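# Open the hinged box lid with two robot arms

## Task

Swing the box lid open until it is roughly upright or tipped past upright, keeping the box standing on its base. The lid's tab starts pushed down inside the wall with the thumb notch, so it must be freed first. Then release the box and pull both grippers away; the lid must stay open by itself, not because the robot holds it.

## Robot and tools

Robot: two 6-joint arms, left_arm and right_arm, each ending in a parallel two-finger gripper. Bases in the scene frame: left_arm at (-0.033, +0.370, 0) m, quat_wxyz (+0.999, 0, 0, -0.036); right_arm at (+0.036, -0.370, 0) m, quat_wxyz (+0.997, 0, 0, +0.082). The names left and right are labels only, not image sides.

Scene frame: origin on the table surface midway between the arms, +x out across the table, +z up, left_arm on the +y side. All positions are in metres and all orientations are quaternions written w first (qw, qx, qy, qz). Gripper frame: fingers point along the gripper's +z; they open and close along its y. end_effector_position is the point between the finger pads, just under 1 cm behind the tips.

Joint ranges (rad), base to wrist: waist -2.618 to 3.054, shoulder 0 to 3.142, elbow 0 to 3.142, wrist pitch -1.571 to 1.571, wrist yaw -1.571 to 1.571, wrist roll -2.094 to 2.094. The elbow never fully straightens.

ROW format (used by execute_actions and move): one flat list of 16 numbers covering both arms, always all 16 even if one arm is idle: left x, y, z, qw, qx, qy, qz, opening, then right x, y, z, qw, qx, qy, qz, opening. x, y, z and the quaternion are an absolute target pose for that gripper in the scene frame, not an offset. Opening runs from -1 (closed) to +1 (fully open, 0.087 m). To hold an arm still, resend the exact pose from the latest result and its desired opening; to keep an orientation, repeat the same quaternion in every row rather than copying the drifting reported one.

execute_actions(actions): a list of up to 15 actions; each action is a list of up to 15 rows; each row is one 1/30 s control step. If an action has fewer than 15 rows, its last row is held for the remaining steps. An empty list just returns the current state and images. Per step, the commanded pose is clipped to within 70 mm and 16 degrees of the measured pose, and position wins over orientation if both cannot be met. So far targets need several actions. Safety check: a target more than 0.6 m from that gripper's current position along any of its own axes makes the action refused for both arms; if the first action fails this check against the last reported state, or any action is malformed, nothing runs.

move(target, speed, blocking): target is one 16-number row as above (absolute poses). Each gripper follows a straight line toward its pose; both finish together, lasting 0.5 to 10 s (cut off at 10 s). speed is top path speed in m/s, 0.002 to 0.5, default 0.25; rotation capped at twice that in rad/s. Paths ignore obstacles and the other arm. Grippers lag, may wander off line and may exceed the speed, mainly near full reach. The opening is applied at the start. Faster contact and targets set deeper past a contact both mean harder pushes. With blocking=false the call returns after 0.5 s while motion continues; no other moves or actions are accepted until a result shows it ended, so use wait or stop. The result adds a move: line: ending such as done, off_target, moving, held or fault (held = a check blocked the final step), plus limits, e.g. paced (pose clipped) or held (steps blocked; afterwards the arm may spurt fast). Each gripper's distance to its pose is listed.

wait(seconds): 0 to 10 s; arms keep their last command; returns early if a running move ends. stop(): brakes a running move (needs braking room; fingers keep moving). zoom_image(camera, region): region [x0, y0, x1, y1] in pixels of that camera's latest image, at most 504 x 504; cameras cam_head_left, cam_head_right, cam_high, cam_low, cam_left_wrist, cam_right_wrist, all 672x504. read_manual(section): only "licences"; no motion. finished_scene(scene): pass the current scene number; ends it permanently and reports success, so only call it once the lid stays open unaided and the grippers are released and clear.

Results: a state line gives each gripper's position and quaternion (reported hand position can be off, more at long reach); Hand target lines show what the controller is driving toward; grip_measured is the finger opening on the command scale (last Joint positions number is the opening in metres; each gripper may read off by about 1 mm). Joint torques are noisy, offset readings, nonzero even in free air. Action calls also list step readings; HELD flags steps where an arm's command was held back. A pose unreachable line means the clearance check altered or blocked that arm. FAULT lines mean an arm stopped; MOTOR HOT appears from 75 °C, a stop at 90 °C, and at 100 °C the arm goes limp and falls, so avoid long static loads.

Gripping and friction: joint friction can leave the gripper up to about 31 mm from the command, and tiny commands may not move it. To hold something, command about 0.02 below grip_measured; less grips lighter. Finger force is about 20 N per pad; fast closes squeeze harder.

Avoid: knocking the box or anything off the table (task fails), tipping the box over, arms colliding or pressing each other, dropping or slamming the lid, and very hard pushes. Occasional outside tugs or nudges may occur. Typical order: inspect with cameras, hold the box steady if needed, lift the tab out of the notched wall, swing the lid past vertical, open the grippers, and retreat.

Each tool is called as name([rows], argument=value, ...), one row to a line, values as JSON.

## Session

execute_actions(actions=[])

Scene clock: 0.00 s.
left_arm: end_effector_position=(+0.2370, +0.5858, +0.1735) grip_measured=+0.997 end_effector_quat_wxyz=(+0.243, -0.085, +0.964, +0.070) | right_arm: end_effector_position=(+0.3958, -0.4922, +0.1160) grip_measured=+1.000 end_effector_quat_wxyz=(+0.142, -0.008, +0.836, -0.530)
Joint positions: left_arm=[ 0.772  1.536  1.433 -0.979  0.16   0.484  0.087] | right_arm=[-0.052  1.887  1.241 -0.575  1.132 -0.132  0.087]
Joint velocities: left_arm=[-0.027 -0.002  0.002  0.037  0.007  0.037  0.   ] | right_arm=[-0.007  0.012  0.012  0.037  0.066 -0.022  0.   ]
Joint torques (N m, as the arm reports them, + toward a larger angle): no reading
Motor temperatures (°C, as the motors report them): left_arm=[22 25 24 23 23 23] | right_arm=[22 21 24 23 20 23]
Hand target (left_arm): +0.237, +0.586, +0.173; +0.243, -0.085, +0.964, +0.070
Hand target (right_arm): +0.396, -0.492, +0.116; +0.142, -0.008, +0.836, -0.530

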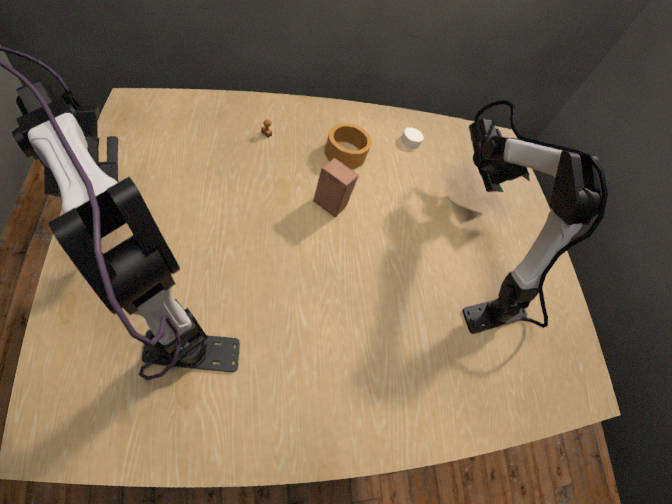

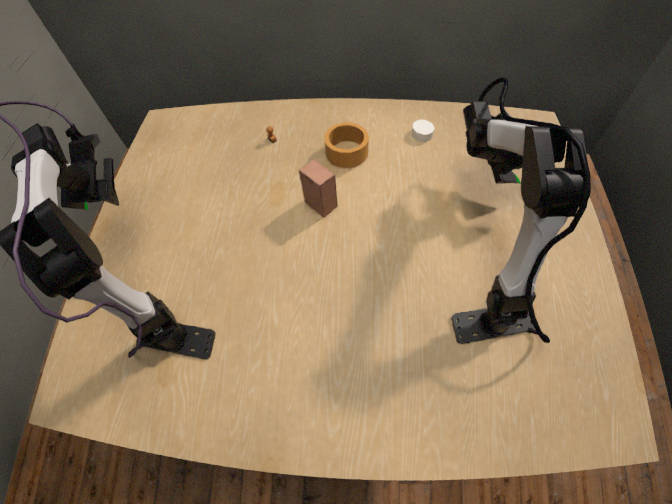

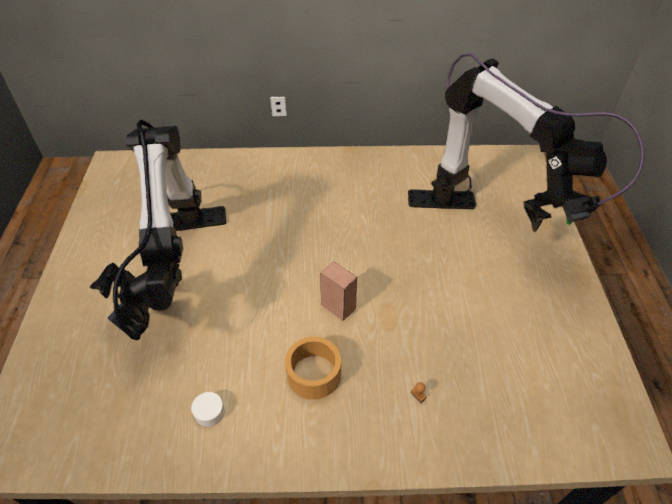

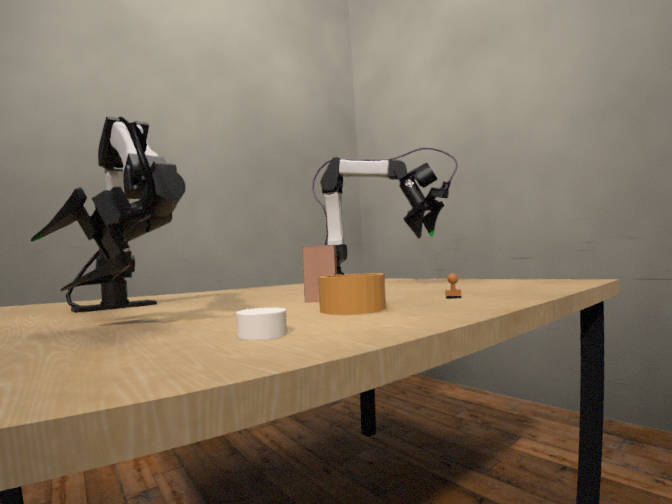

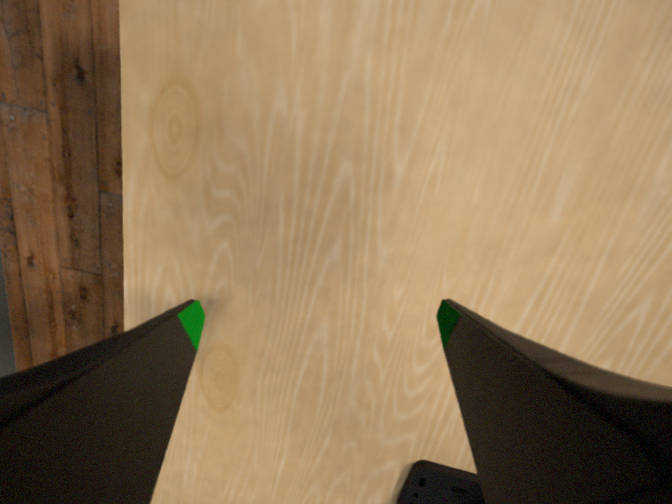

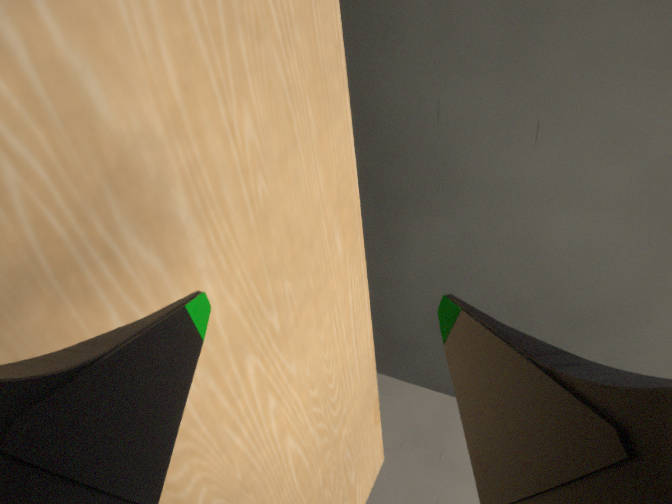

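zoom_image(camera="cam_high", region=[290, 240, 390, 330])

zoom_image(camera="cam_head_left", region=[290, 140, 390, 230])

zoom_image(camera="cam_head_right", region=[270, 140, 370, 230])

Region (290, 240, 390, 330) of cam_high's 672x504 image, scaled by 5.040, with more detail than that image has; it fills the top 454 rows of this view, and the rest is white.

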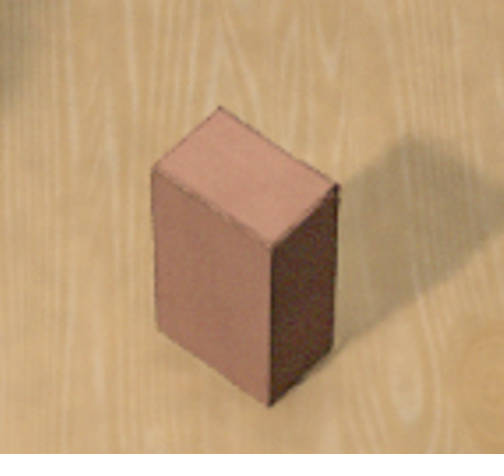

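Region (290, 140, 390, 230) of cam_head_left's 672x504 image, scaled by 5.040, with more detail than that image has; it fills the top 454 rows of this view, and the rest is white.

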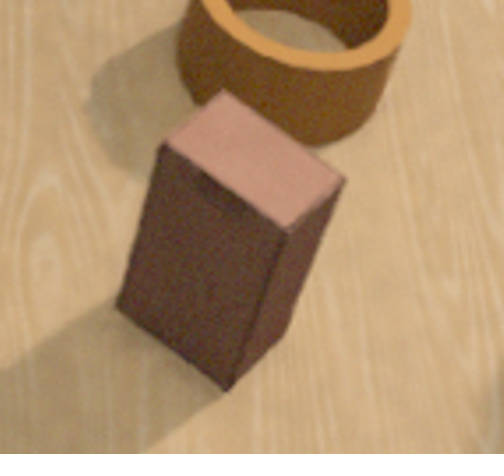

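Region (270, 140, 370, 230) of cam_head_right's 672x504 image, scaled by 5.040, with more detail than that image has; it fills the top 454 rows of this view, and the rest is white.

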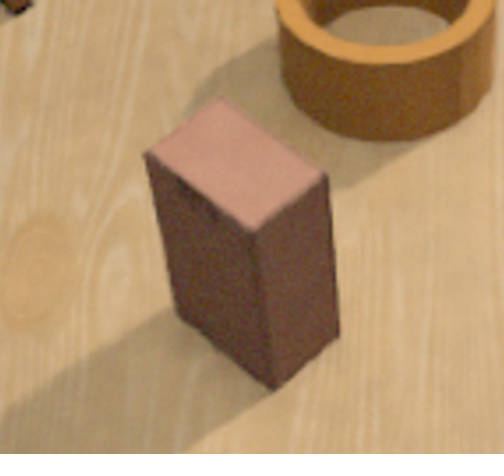

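move(target=[0.22,0.20,0.13,0.594,0.293,0.708,-0.246,-1, 0.225,-0.075,0.085,0.530,-0.314,0.757,0.220,1], speed=0.3)

Scene clock: 5.23 s.
left_arm: end_effector_position=(+0.2280, +0.1993, +0.1430) grip_measured=-1.000 end_effector_quat_wxyz=(+0.600, +0.296, +0.701, -0.247) | right_arm: end_effector_position=(+0.2280, -0.0759, +0.0905) grip_measured=+1.000 end_effector_quat_wxyz=(+0.540, -0.303, +0.755, +0.217)
Joint positions: left_arm=[-0.277  0.832  0.252  0.405  0.435  0.084  0.   ] | right_arm=[0.997 1.24  0.359 0.526 0.374 0.136 0.087]
Joint velocities: left_arm=[ 0.017 -0.007  0.012 -0.022 -0.037 -0.007  0.   ] | right_arm=[-0.002 -0.017 -0.027  0.007  0.007 -0.007  0.   ]
Joint torques (N m, as the arm reports them, + toward a larger angle): left_arm=[-0.84  0.37  6.2   2.04  0.05 -0.11] | right_arm=[ 0.52 -2.31  4.63  2.34 -0.12 -0.19]
Motor temperatures (°C, as the motors report them): left_arm=[22 25 25 24 23 23] | right_arm=[22 22 24 23 20 23]
Hand target (left_arm): +0.225, +0.198, +0.131; +0.590, +0.294, +0.709, -0.250
Hand target (right_arm): +0.224, -0.077, +0.081; +0.535, -0.313, +0.755, +0.216
Off the commanded pose (left_arm): 0.015 m, 1 deg.
Off the commanded pose (right_arm): 0.006 m, 2 deg.
move: off_target (left_arm)

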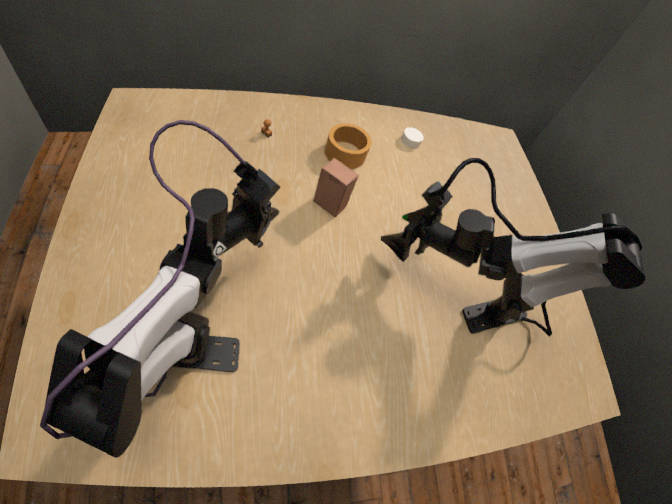

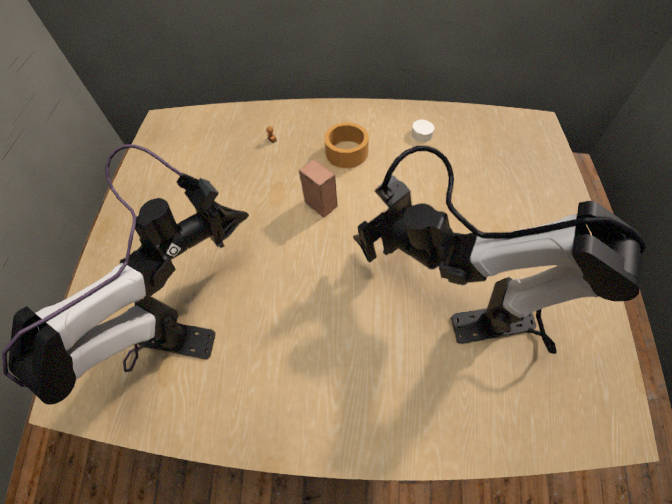

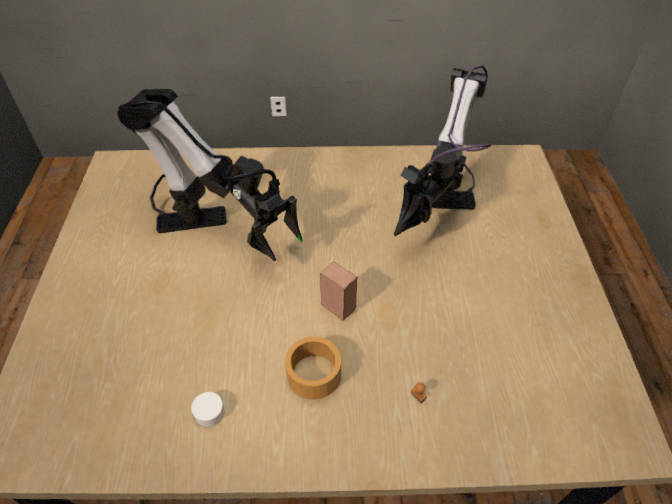

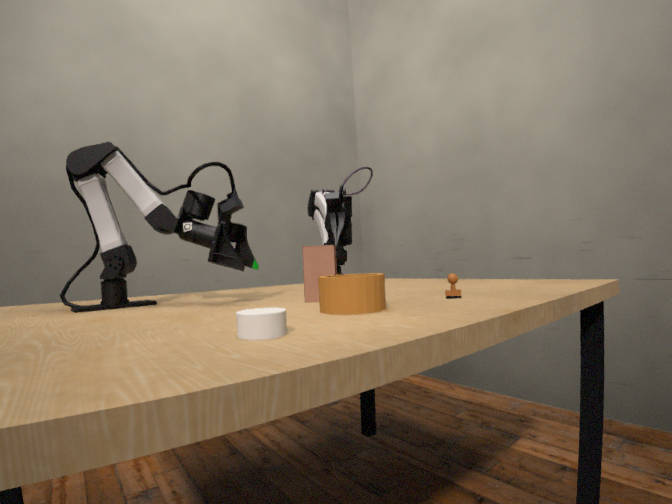

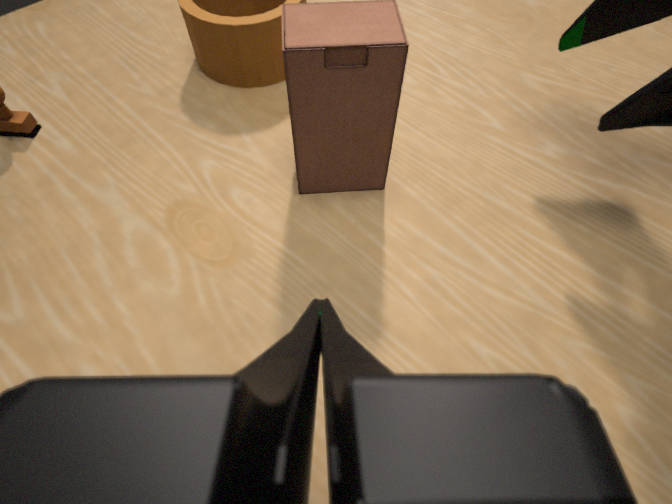

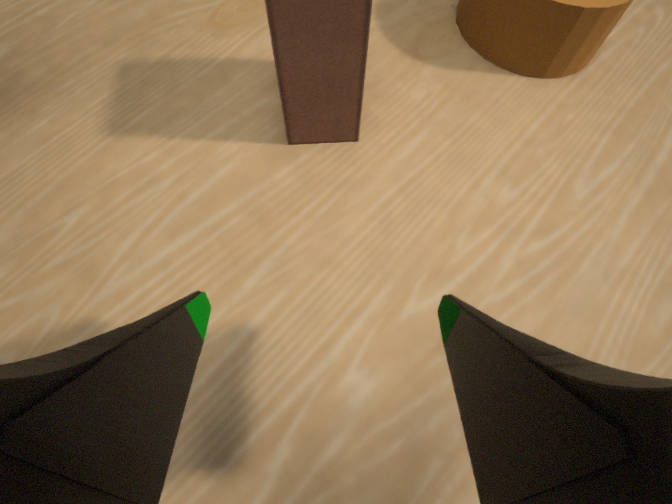

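move(target=[0.22,0.20,0.13,0.594,0.293,0.708,-0.246,-1, 0.285,-0.022,0.042,0.530,-0.308,0.757,0.225,1], speed=0.15)

move(target=[0.22,0.20,0.13,0.594,0.293,0.708,-0.246,-1, 0.351,0.042,0.042,0.530,-0.308,0.757,0.225,1], speed=0.08)

Scene clock: 8.17 s.
left_arm: end_effector_position=(+0.2250, +0.1999, +0.1328) grip_measured=-1.000 end_effector_quat_wxyz=(+0.593, +0.295, +0.708, -0.244) | right_arm: end_effector_position=(+0.2771, -0.0299, +0.0331) grip_measured=+1.000 end_effector_quat_wxyz=(+0.518, -0.312, +0.766, +0.217)
Joint positions: left_arm=[-0.29   0.832  0.23   0.408  0.414  0.084  0.   ] | right_arm=[0.88  1.735 0.517 0.829 0.241 0.109 0.087]
Joint velocities: left_arm=[-0.007 -0.002  0.002  0.037 -0.007 -0.11   0.   ] | right_arm=[-0.012  0.007  0.002  0.007 -0.007 -0.037  0.   ]
Joint torques (N m, as the arm reports them, + toward a larger angle): left_arm=[-0.85 -2.34  6.33  1.92  0.06 -0.1 ] | right_arm=[-0.5  -5.84  7.32  2.33 -0.1  -0.2 ]
Motor temperatures (°C, as the motors report them): left_arm=[22 25 25 24 23 23] | right_arm=[22 22 24 24 20 23]
Hand target (left_arm): +0.220, +0.200, +0.130; +0.594, +0.293, +0.708, -0.246
Hand target (right_arm): +0.284, -0.022, +0.041; +0.529, -0.308, +0.758, +0.225
Off the commanded pose (left_arm): 0.006 m, 0 deg.
Off the commanded pose (right_arm): 0.014 m, 2 deg.
move: off_target (right_arm)

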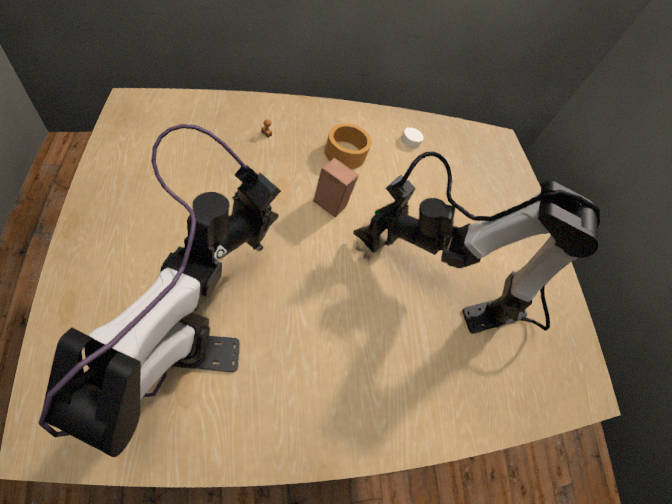

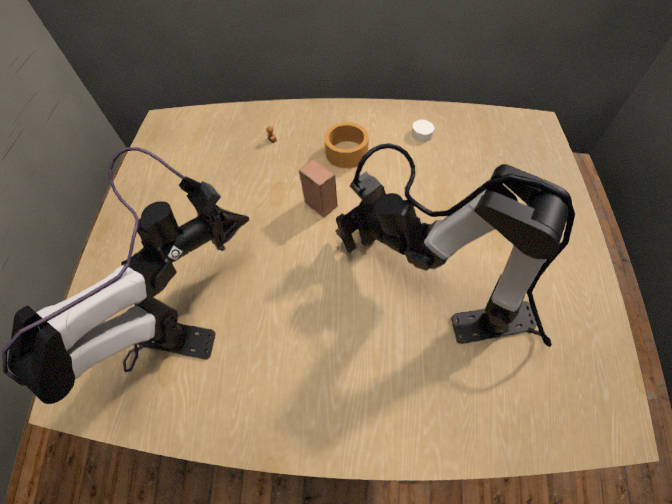

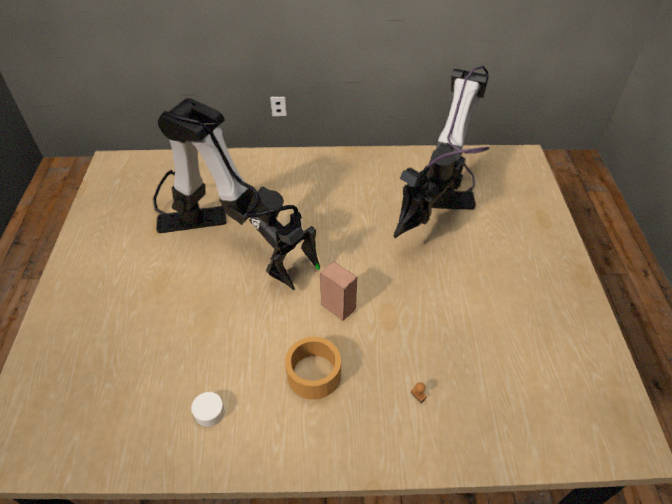

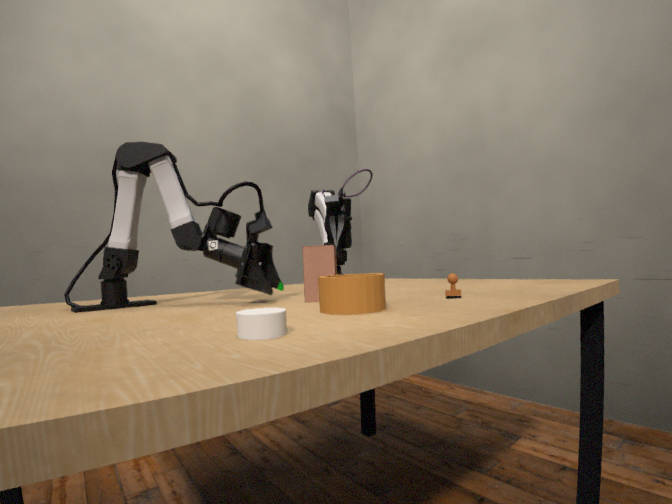

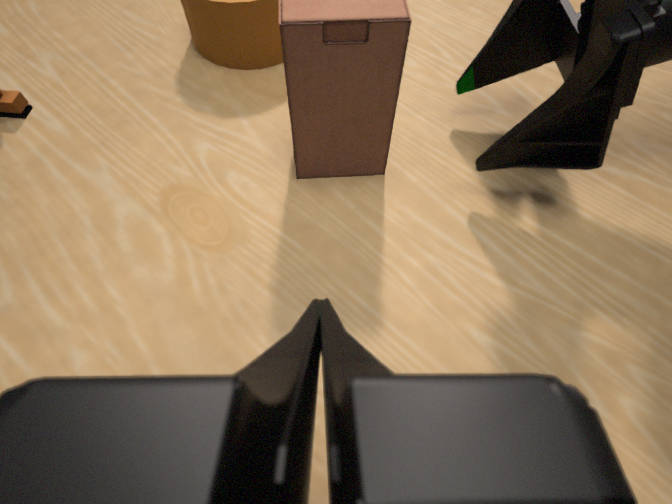

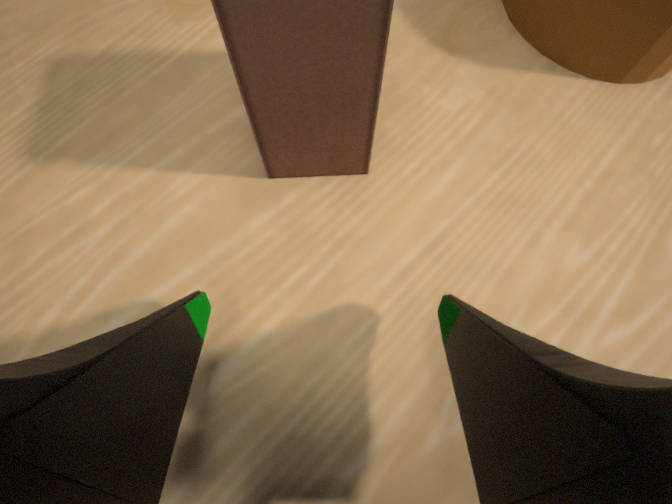

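Scene clock: 9.77 s.
left_arm: end_effector_position=(+0.2250, +0.1999, +0.1328) grip_measured=-1.000 end_effector_quat_wxyz=(+0.593, +0.295, +0.708, -0.244) | right_arm: end_effector_position=(+0.3453, +0.0397, +0.0422) grip_measured=+1.000 end_effector_quat_wxyz=(+0.532, -0.304, +0.757, +0.228)
Joint positions: left_arm=[-0.29   0.832  0.23   0.408  0.414  0.084  0.   ] | right_arm=[0.815 1.992 0.9   0.749 0.181 0.087 0.087]
Joint velocities: left_arm=[-0.022 -0.012  0.007 -0.007 -0.007  0.037  0.   ] | right_arm=[-0.002  0.012 -0.027 -0.007  0.037 -0.095  0.   ]
Joint torques (N m, as the arm reports them, + toward a larger angle): left_arm=[-0.81 -2.4   6.34  1.91  0.08 -0.1 ] | right_arm=[-0.49 -9.27  7.94  2.   -0.09 -0.19]
Motor temperatures (°C, as the motors report them): left_arm=[22 25 25 25 23 23] | right_arm=[22 22 24 24 20 23]
Hand target (left_arm): +0.220, +0.200, +0.130; +0.594, +0.293, +0.708, -0.246
Hand target (right_arm): +0.350, +0.042, +0.042; +0.530, -0.307, +0.757, +0.226
Off the commanded pose (left_arm): 0.006 m, 0 deg.
Off the commanded pose (right_arm): 0.006 m, 1 deg.
move: done

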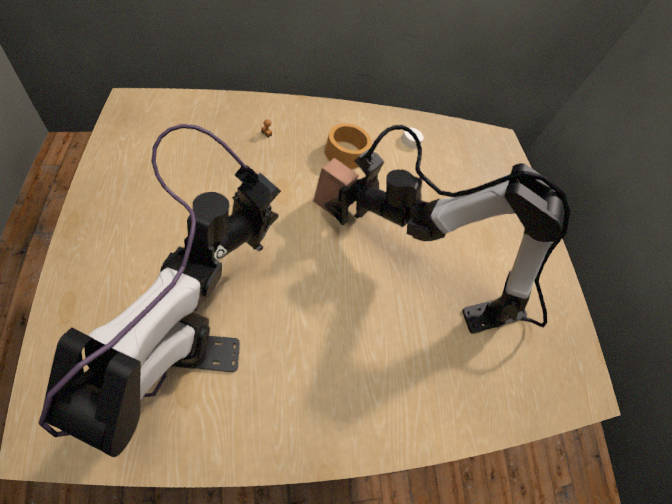

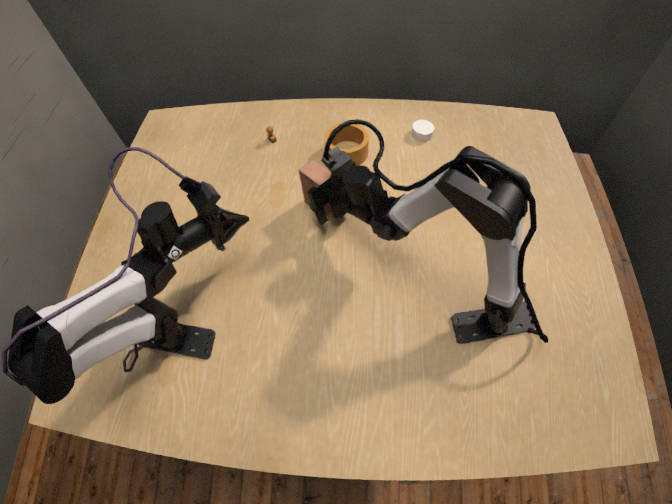

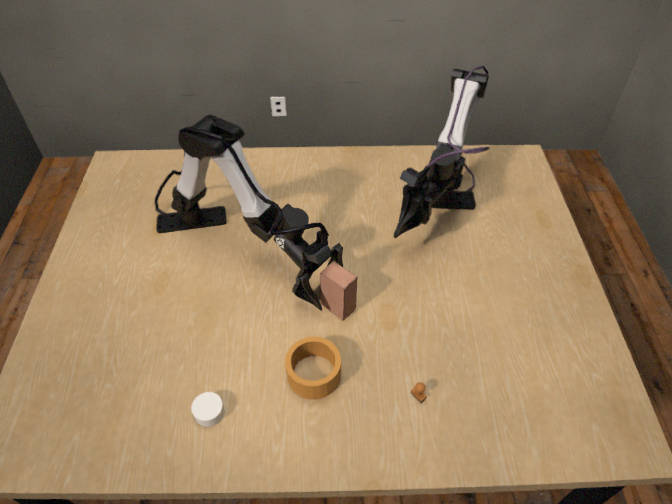

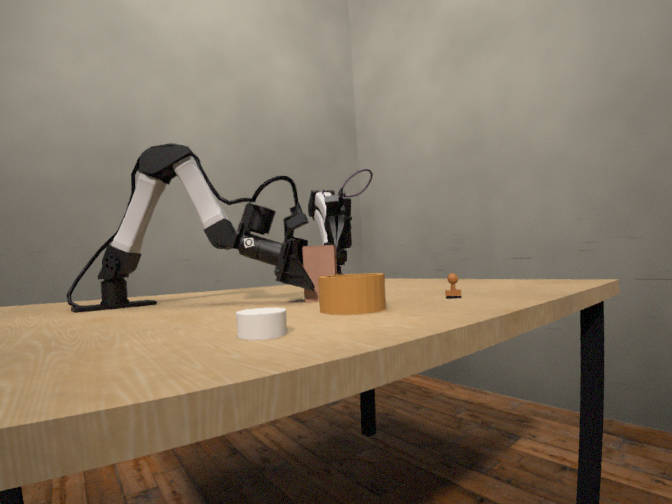

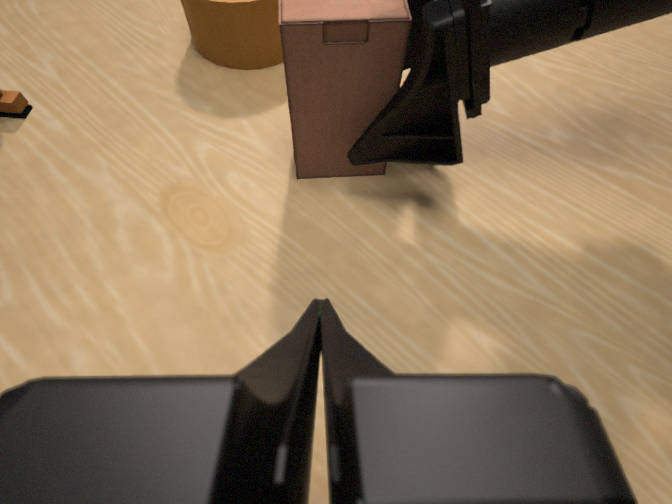

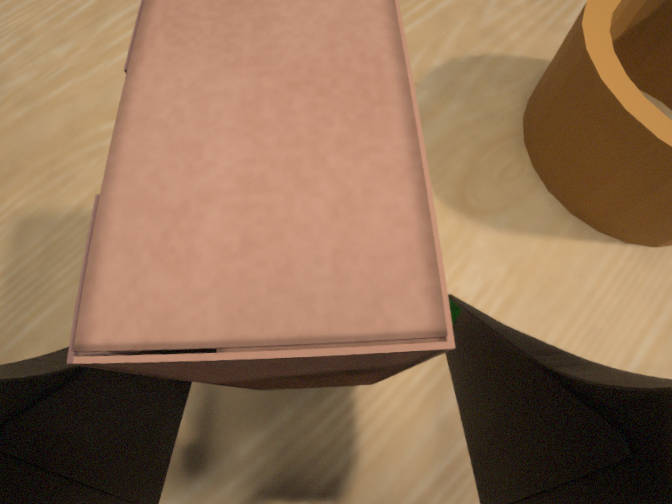

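execute_actions([
  [[0.22,0.20,0.13,0.594,0.293,0.708,-0.246,-1, 0.350,0.042,0.042,0.530,-0.308,0.757,0.225,0.5]],
  [[0.22,0.20,0.13,0.594,0.293,0.708,-0.246,-1, 0.350,0.042,0.042,0.530,-0.308,0.757,0.225,0.25]],
  [[0.22,0.20,0.13,0.594,0.293,0.708,-0.246,-1, 0.350,0.042,0.042,0.530,-0.308,0.757,0.225,0.08]],
])

move(target=[0.312,0.095,0.138,0.594,0.293,0.708,-0.246,-1, 0.350,0.042,0.042,0.530,-0.308,0.757,0.225,0.04], speed=0.1)

zoom_image(camera="cam_low", region=[260, 200, 400, 310])

Scene clock: 11.63 s.
left_arm: end_effector_position=(+0.2250, +0.1999, +0.1328) grip_measured=-1.000 end_effector_quat_wxyz=(+0.593, +0.295, +0.708, -0.244) | right_arm: end_effector_position=(+0.3449, +0.0396, +0.0415) grip_measured=+0.149 end_effector_quat_wxyz=(+0.530, -0.306, +0.757, +0.227)
Joint positions: left_arm=[-0.29   0.832  0.23   0.408  0.414  0.084  0.   ] | right_arm=[0.815 1.992 0.9   0.746 0.179 0.085 0.05 ]
Joint velocities: left_arm=[-0.012  0.012  0.007 -0.11   0.081  0.037  0.   ] | right_arm=[ 0.002 -0.002  0.007 -0.051  0.022 -0.037  0.   ]
Joint torques (N m, as the arm reports them, + toward a larger angle): left_arm=[-0.8  -2.41  6.34  1.91  0.07 -0.09] | right_arm=[-0.41 -9.55  7.75  1.94 -0.09 -0.16]
Motor temperatures (°C, as the motors report them): left_arm=[22 25 25 25 23 23] | right_arm=[22 23 24 24 20 23]
Hand target (left_arm): +0.220, +0.200, +0.130; +0.594, +0.293, +0.708, -0.246
Hand target (right_arm): +0.350, +0.042, +0.042; +0.530, -0.308, +0.757, +0.225
Off the commanded pose (left_arm): 0.006 m, 0 deg.
Off the commanded pose (right_arm): 0.006 m, 0 deg.
Step readings (end_effector_position; steps 1 to 15: 1st action; 16 to 30: 2nd action; 31 to 45: 3rd action):
0: left_arm (+0.2250, +0.1999, +0.1328) | right_arm (+0.3450, +0.0395, +0.0415)
1: left_arm (+0.2250, +0.1999, +0.1328) | right_arm (+0.3450, +0.0395, +0.0415)
2: left_arm (+0.2250, +0.1999, +0.1328) | right_arm (+0.3450, +0.0395, +0.0415)
4: left_arm (+0.2250, +0.1999, +0.1328) | right_arm (+0.3450, +0.0395, +0.0415)
8: left_arm (+0.2250, +0.1999, +0.1328) | right_arm (+0.3450, +0.0394, +0.0415)
15: left_arm (+0.2250, +0.1999, +0.1328) | right_arm (+0.3451, +0.0394, +0.0415)
16: left_arm (+0.2250, +0.1999, +0.1328) | right_arm (+0.3450, +0.0395, +0.0415)
17: left_arm (+0.2250, +0.1999, +0.1328) | right_arm (+0.3450, +0.0395, +0.0415)
19: left_arm (+0.2250, +0.1999, +0.1328) | right_arm (+0.3450, +0.0395, +0.0415)
23: left_arm (+0.2250, +0.1999, +0.1328) | right_arm (+0.3450, +0.0395, +0.0415)
30: left_arm (+0.2250, +0.1999, +0.1328) | right_arm (+0.3450, +0.0395, +0.0415)
31: left_arm (+0.2250, +0.1999, +0.1328) | right_arm (+0.3450, +0.0395, +0.0415)
32: left_arm (+0.2250, +0.1999, +0.1328) | right_arm (+0.3449, +0.0396, +0.0415)
34: left_arm (+0.2250, +0.1999, +0.1328) | right_arm (+0.3449, +0.0396, +0.0415)
38: left_arm (+0.2250, +0.1999, +0.1328) | right_arm (+0.3449, +0.0396, +0.0415)
45: end_effector_position above

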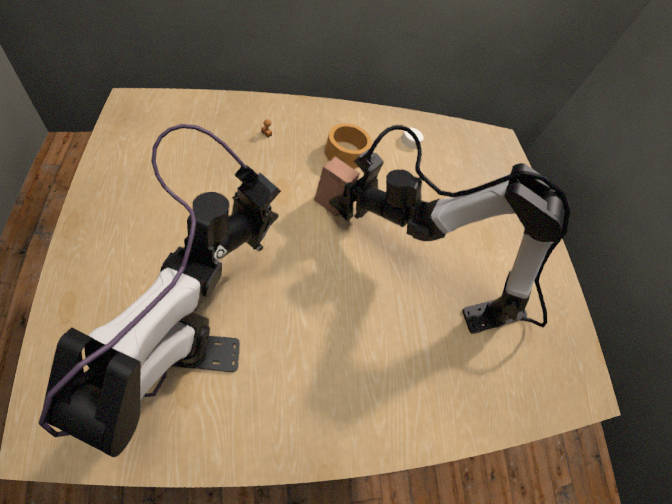

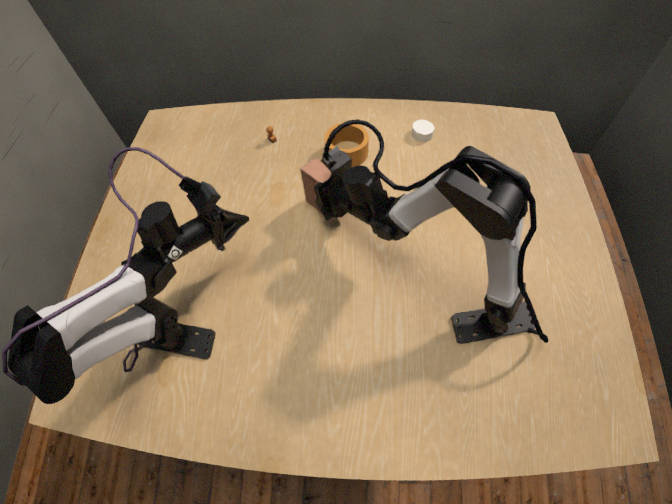

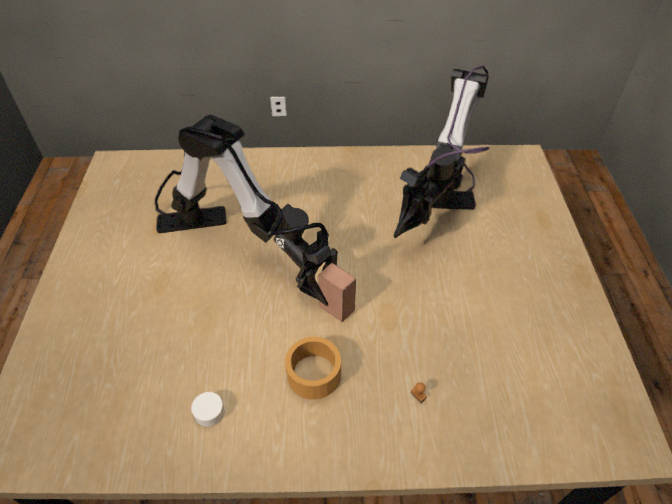

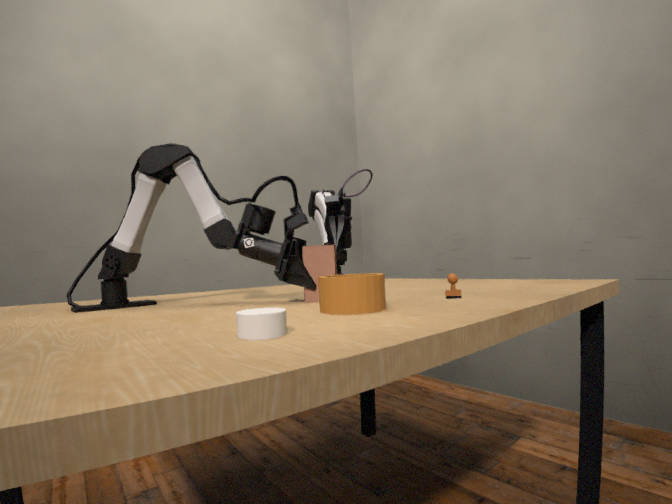

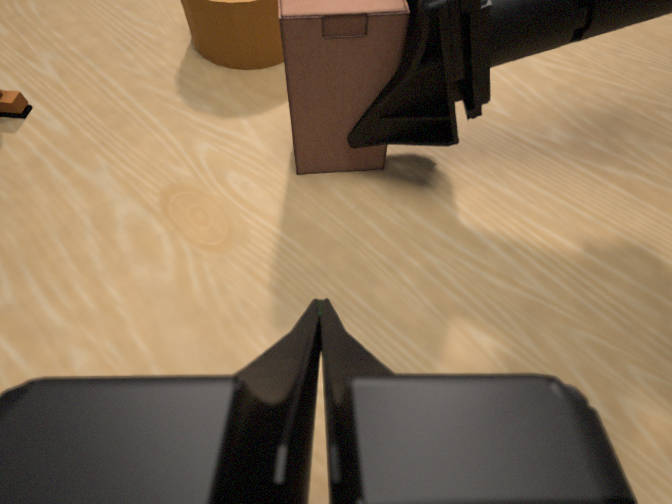

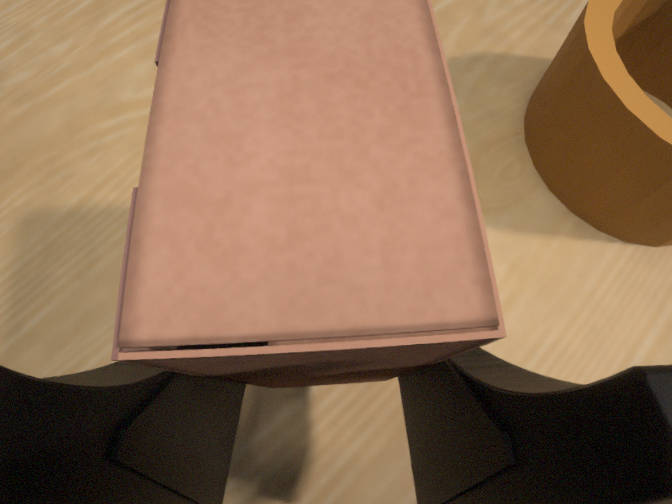

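Scene clock: 13.37 s.
left_arm: end_effector_position=(+0.3068, +0.1038, +0.1247) grip_measured=-1.000 end_effector_quat_wxyz=(+0.580, +0.298, +0.719, -0.242) | right_arm: end_effector_position=(+0.3449, +0.0396, +0.0415) grip_measured=+0.149 end_effector_quat_wxyz=(+0.530, -0.306, +0.757, +0.227)
Joint positions: left_arm=[-0.518  1.505  0.584  0.706  0.193  0.04   0.   ] | right_arm=[0.815 1.992 0.9   0.746 0.179 0.085 0.05 ]
Joint velocities: left_arm=[ 0.007 -0.007  0.002 -0.066 -0.066 -0.081  0.   ] | right_arm=[ 0.002 -0.012 -0.007 -0.051 -0.007  0.022  0.   ]
Joint torques (N m, as the arm reports them, + toward a larger angle): left_arm=[-0.8  -4.15  9.46  2.09  0.04 -0.12] | right_arm=[-0.45 -9.5   7.81  1.97 -0.08 -0.15]
Motor temperatures (°C, as the motors report them): left_arm=[22 25 26 25 23 23] | right_arm=[22 23 25 25 20 23]
Hand target (left_arm): +0.314, +0.096, +0.137; +0.594, +0.293, +0.708, -0.247
Hand target (right_arm): +0.350, +0.042, +0.042; +0.530, -0.308, +0.757, +0.225
Off the commanded pose (left_arm): 0.017 m, 2 deg.
Off the commanded pose (right_arm): 0.006 m, 0 deg.
move: off_target (left_arm)

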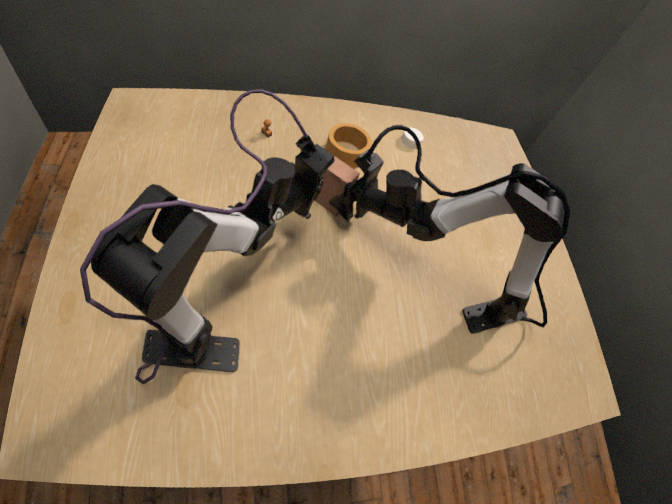

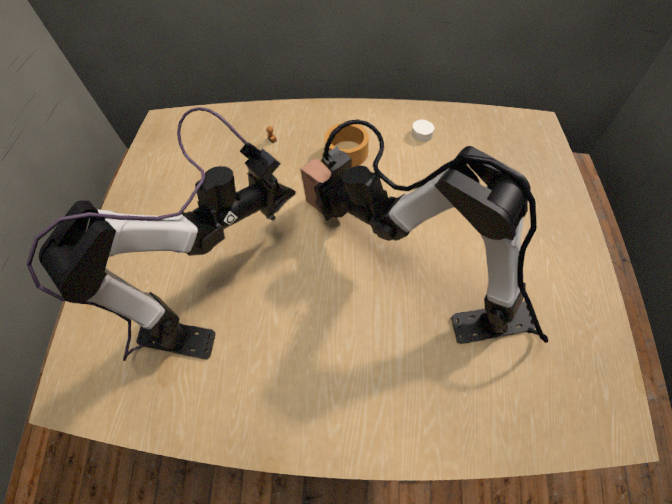

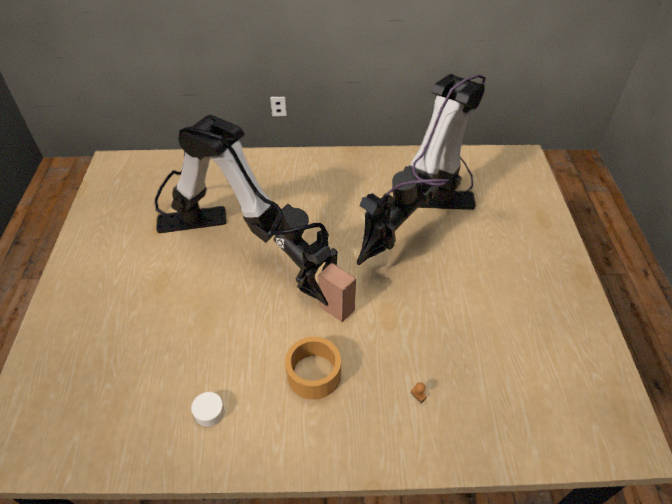

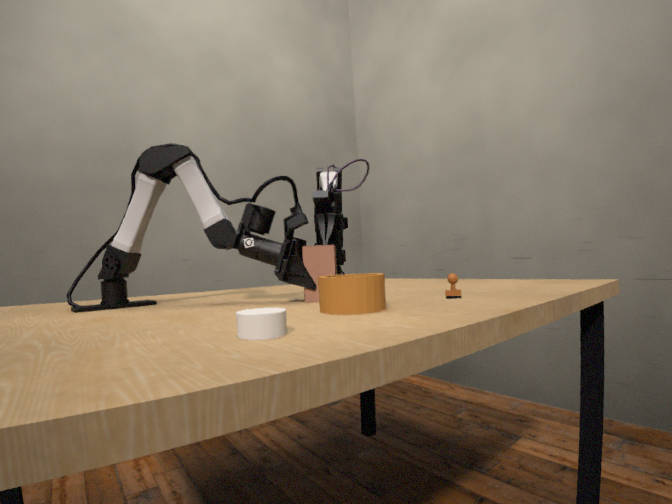

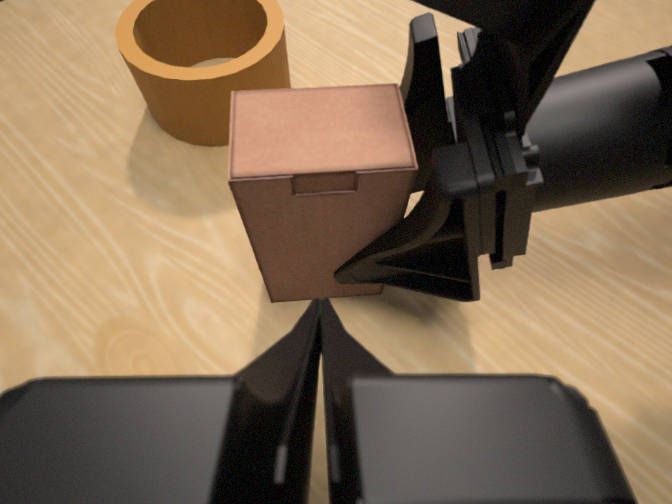

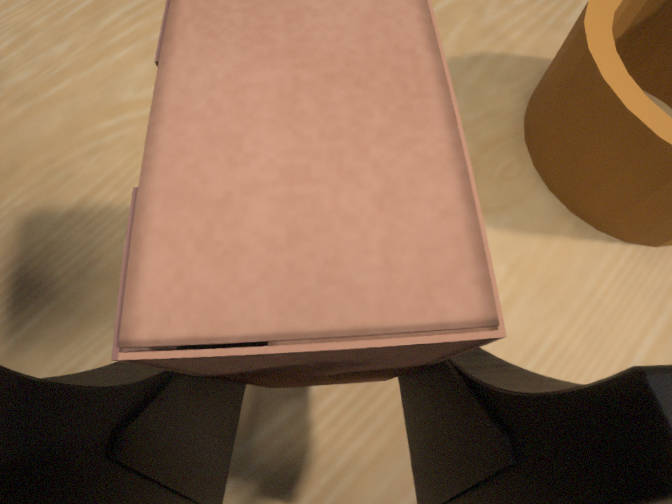

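Region (260, 200, 400, 310) of cam_low's 672x504 image, scaled by 3.600, with more detail than that image has; it fills the top 396 rows of this view, and the rest is white.

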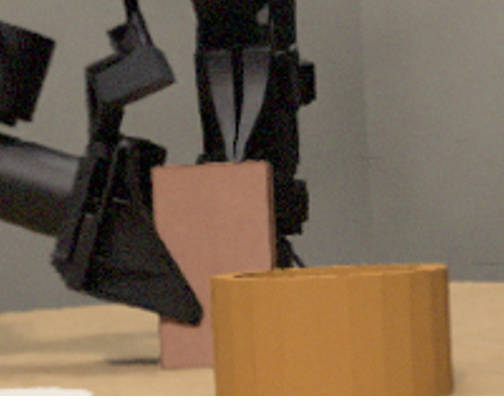

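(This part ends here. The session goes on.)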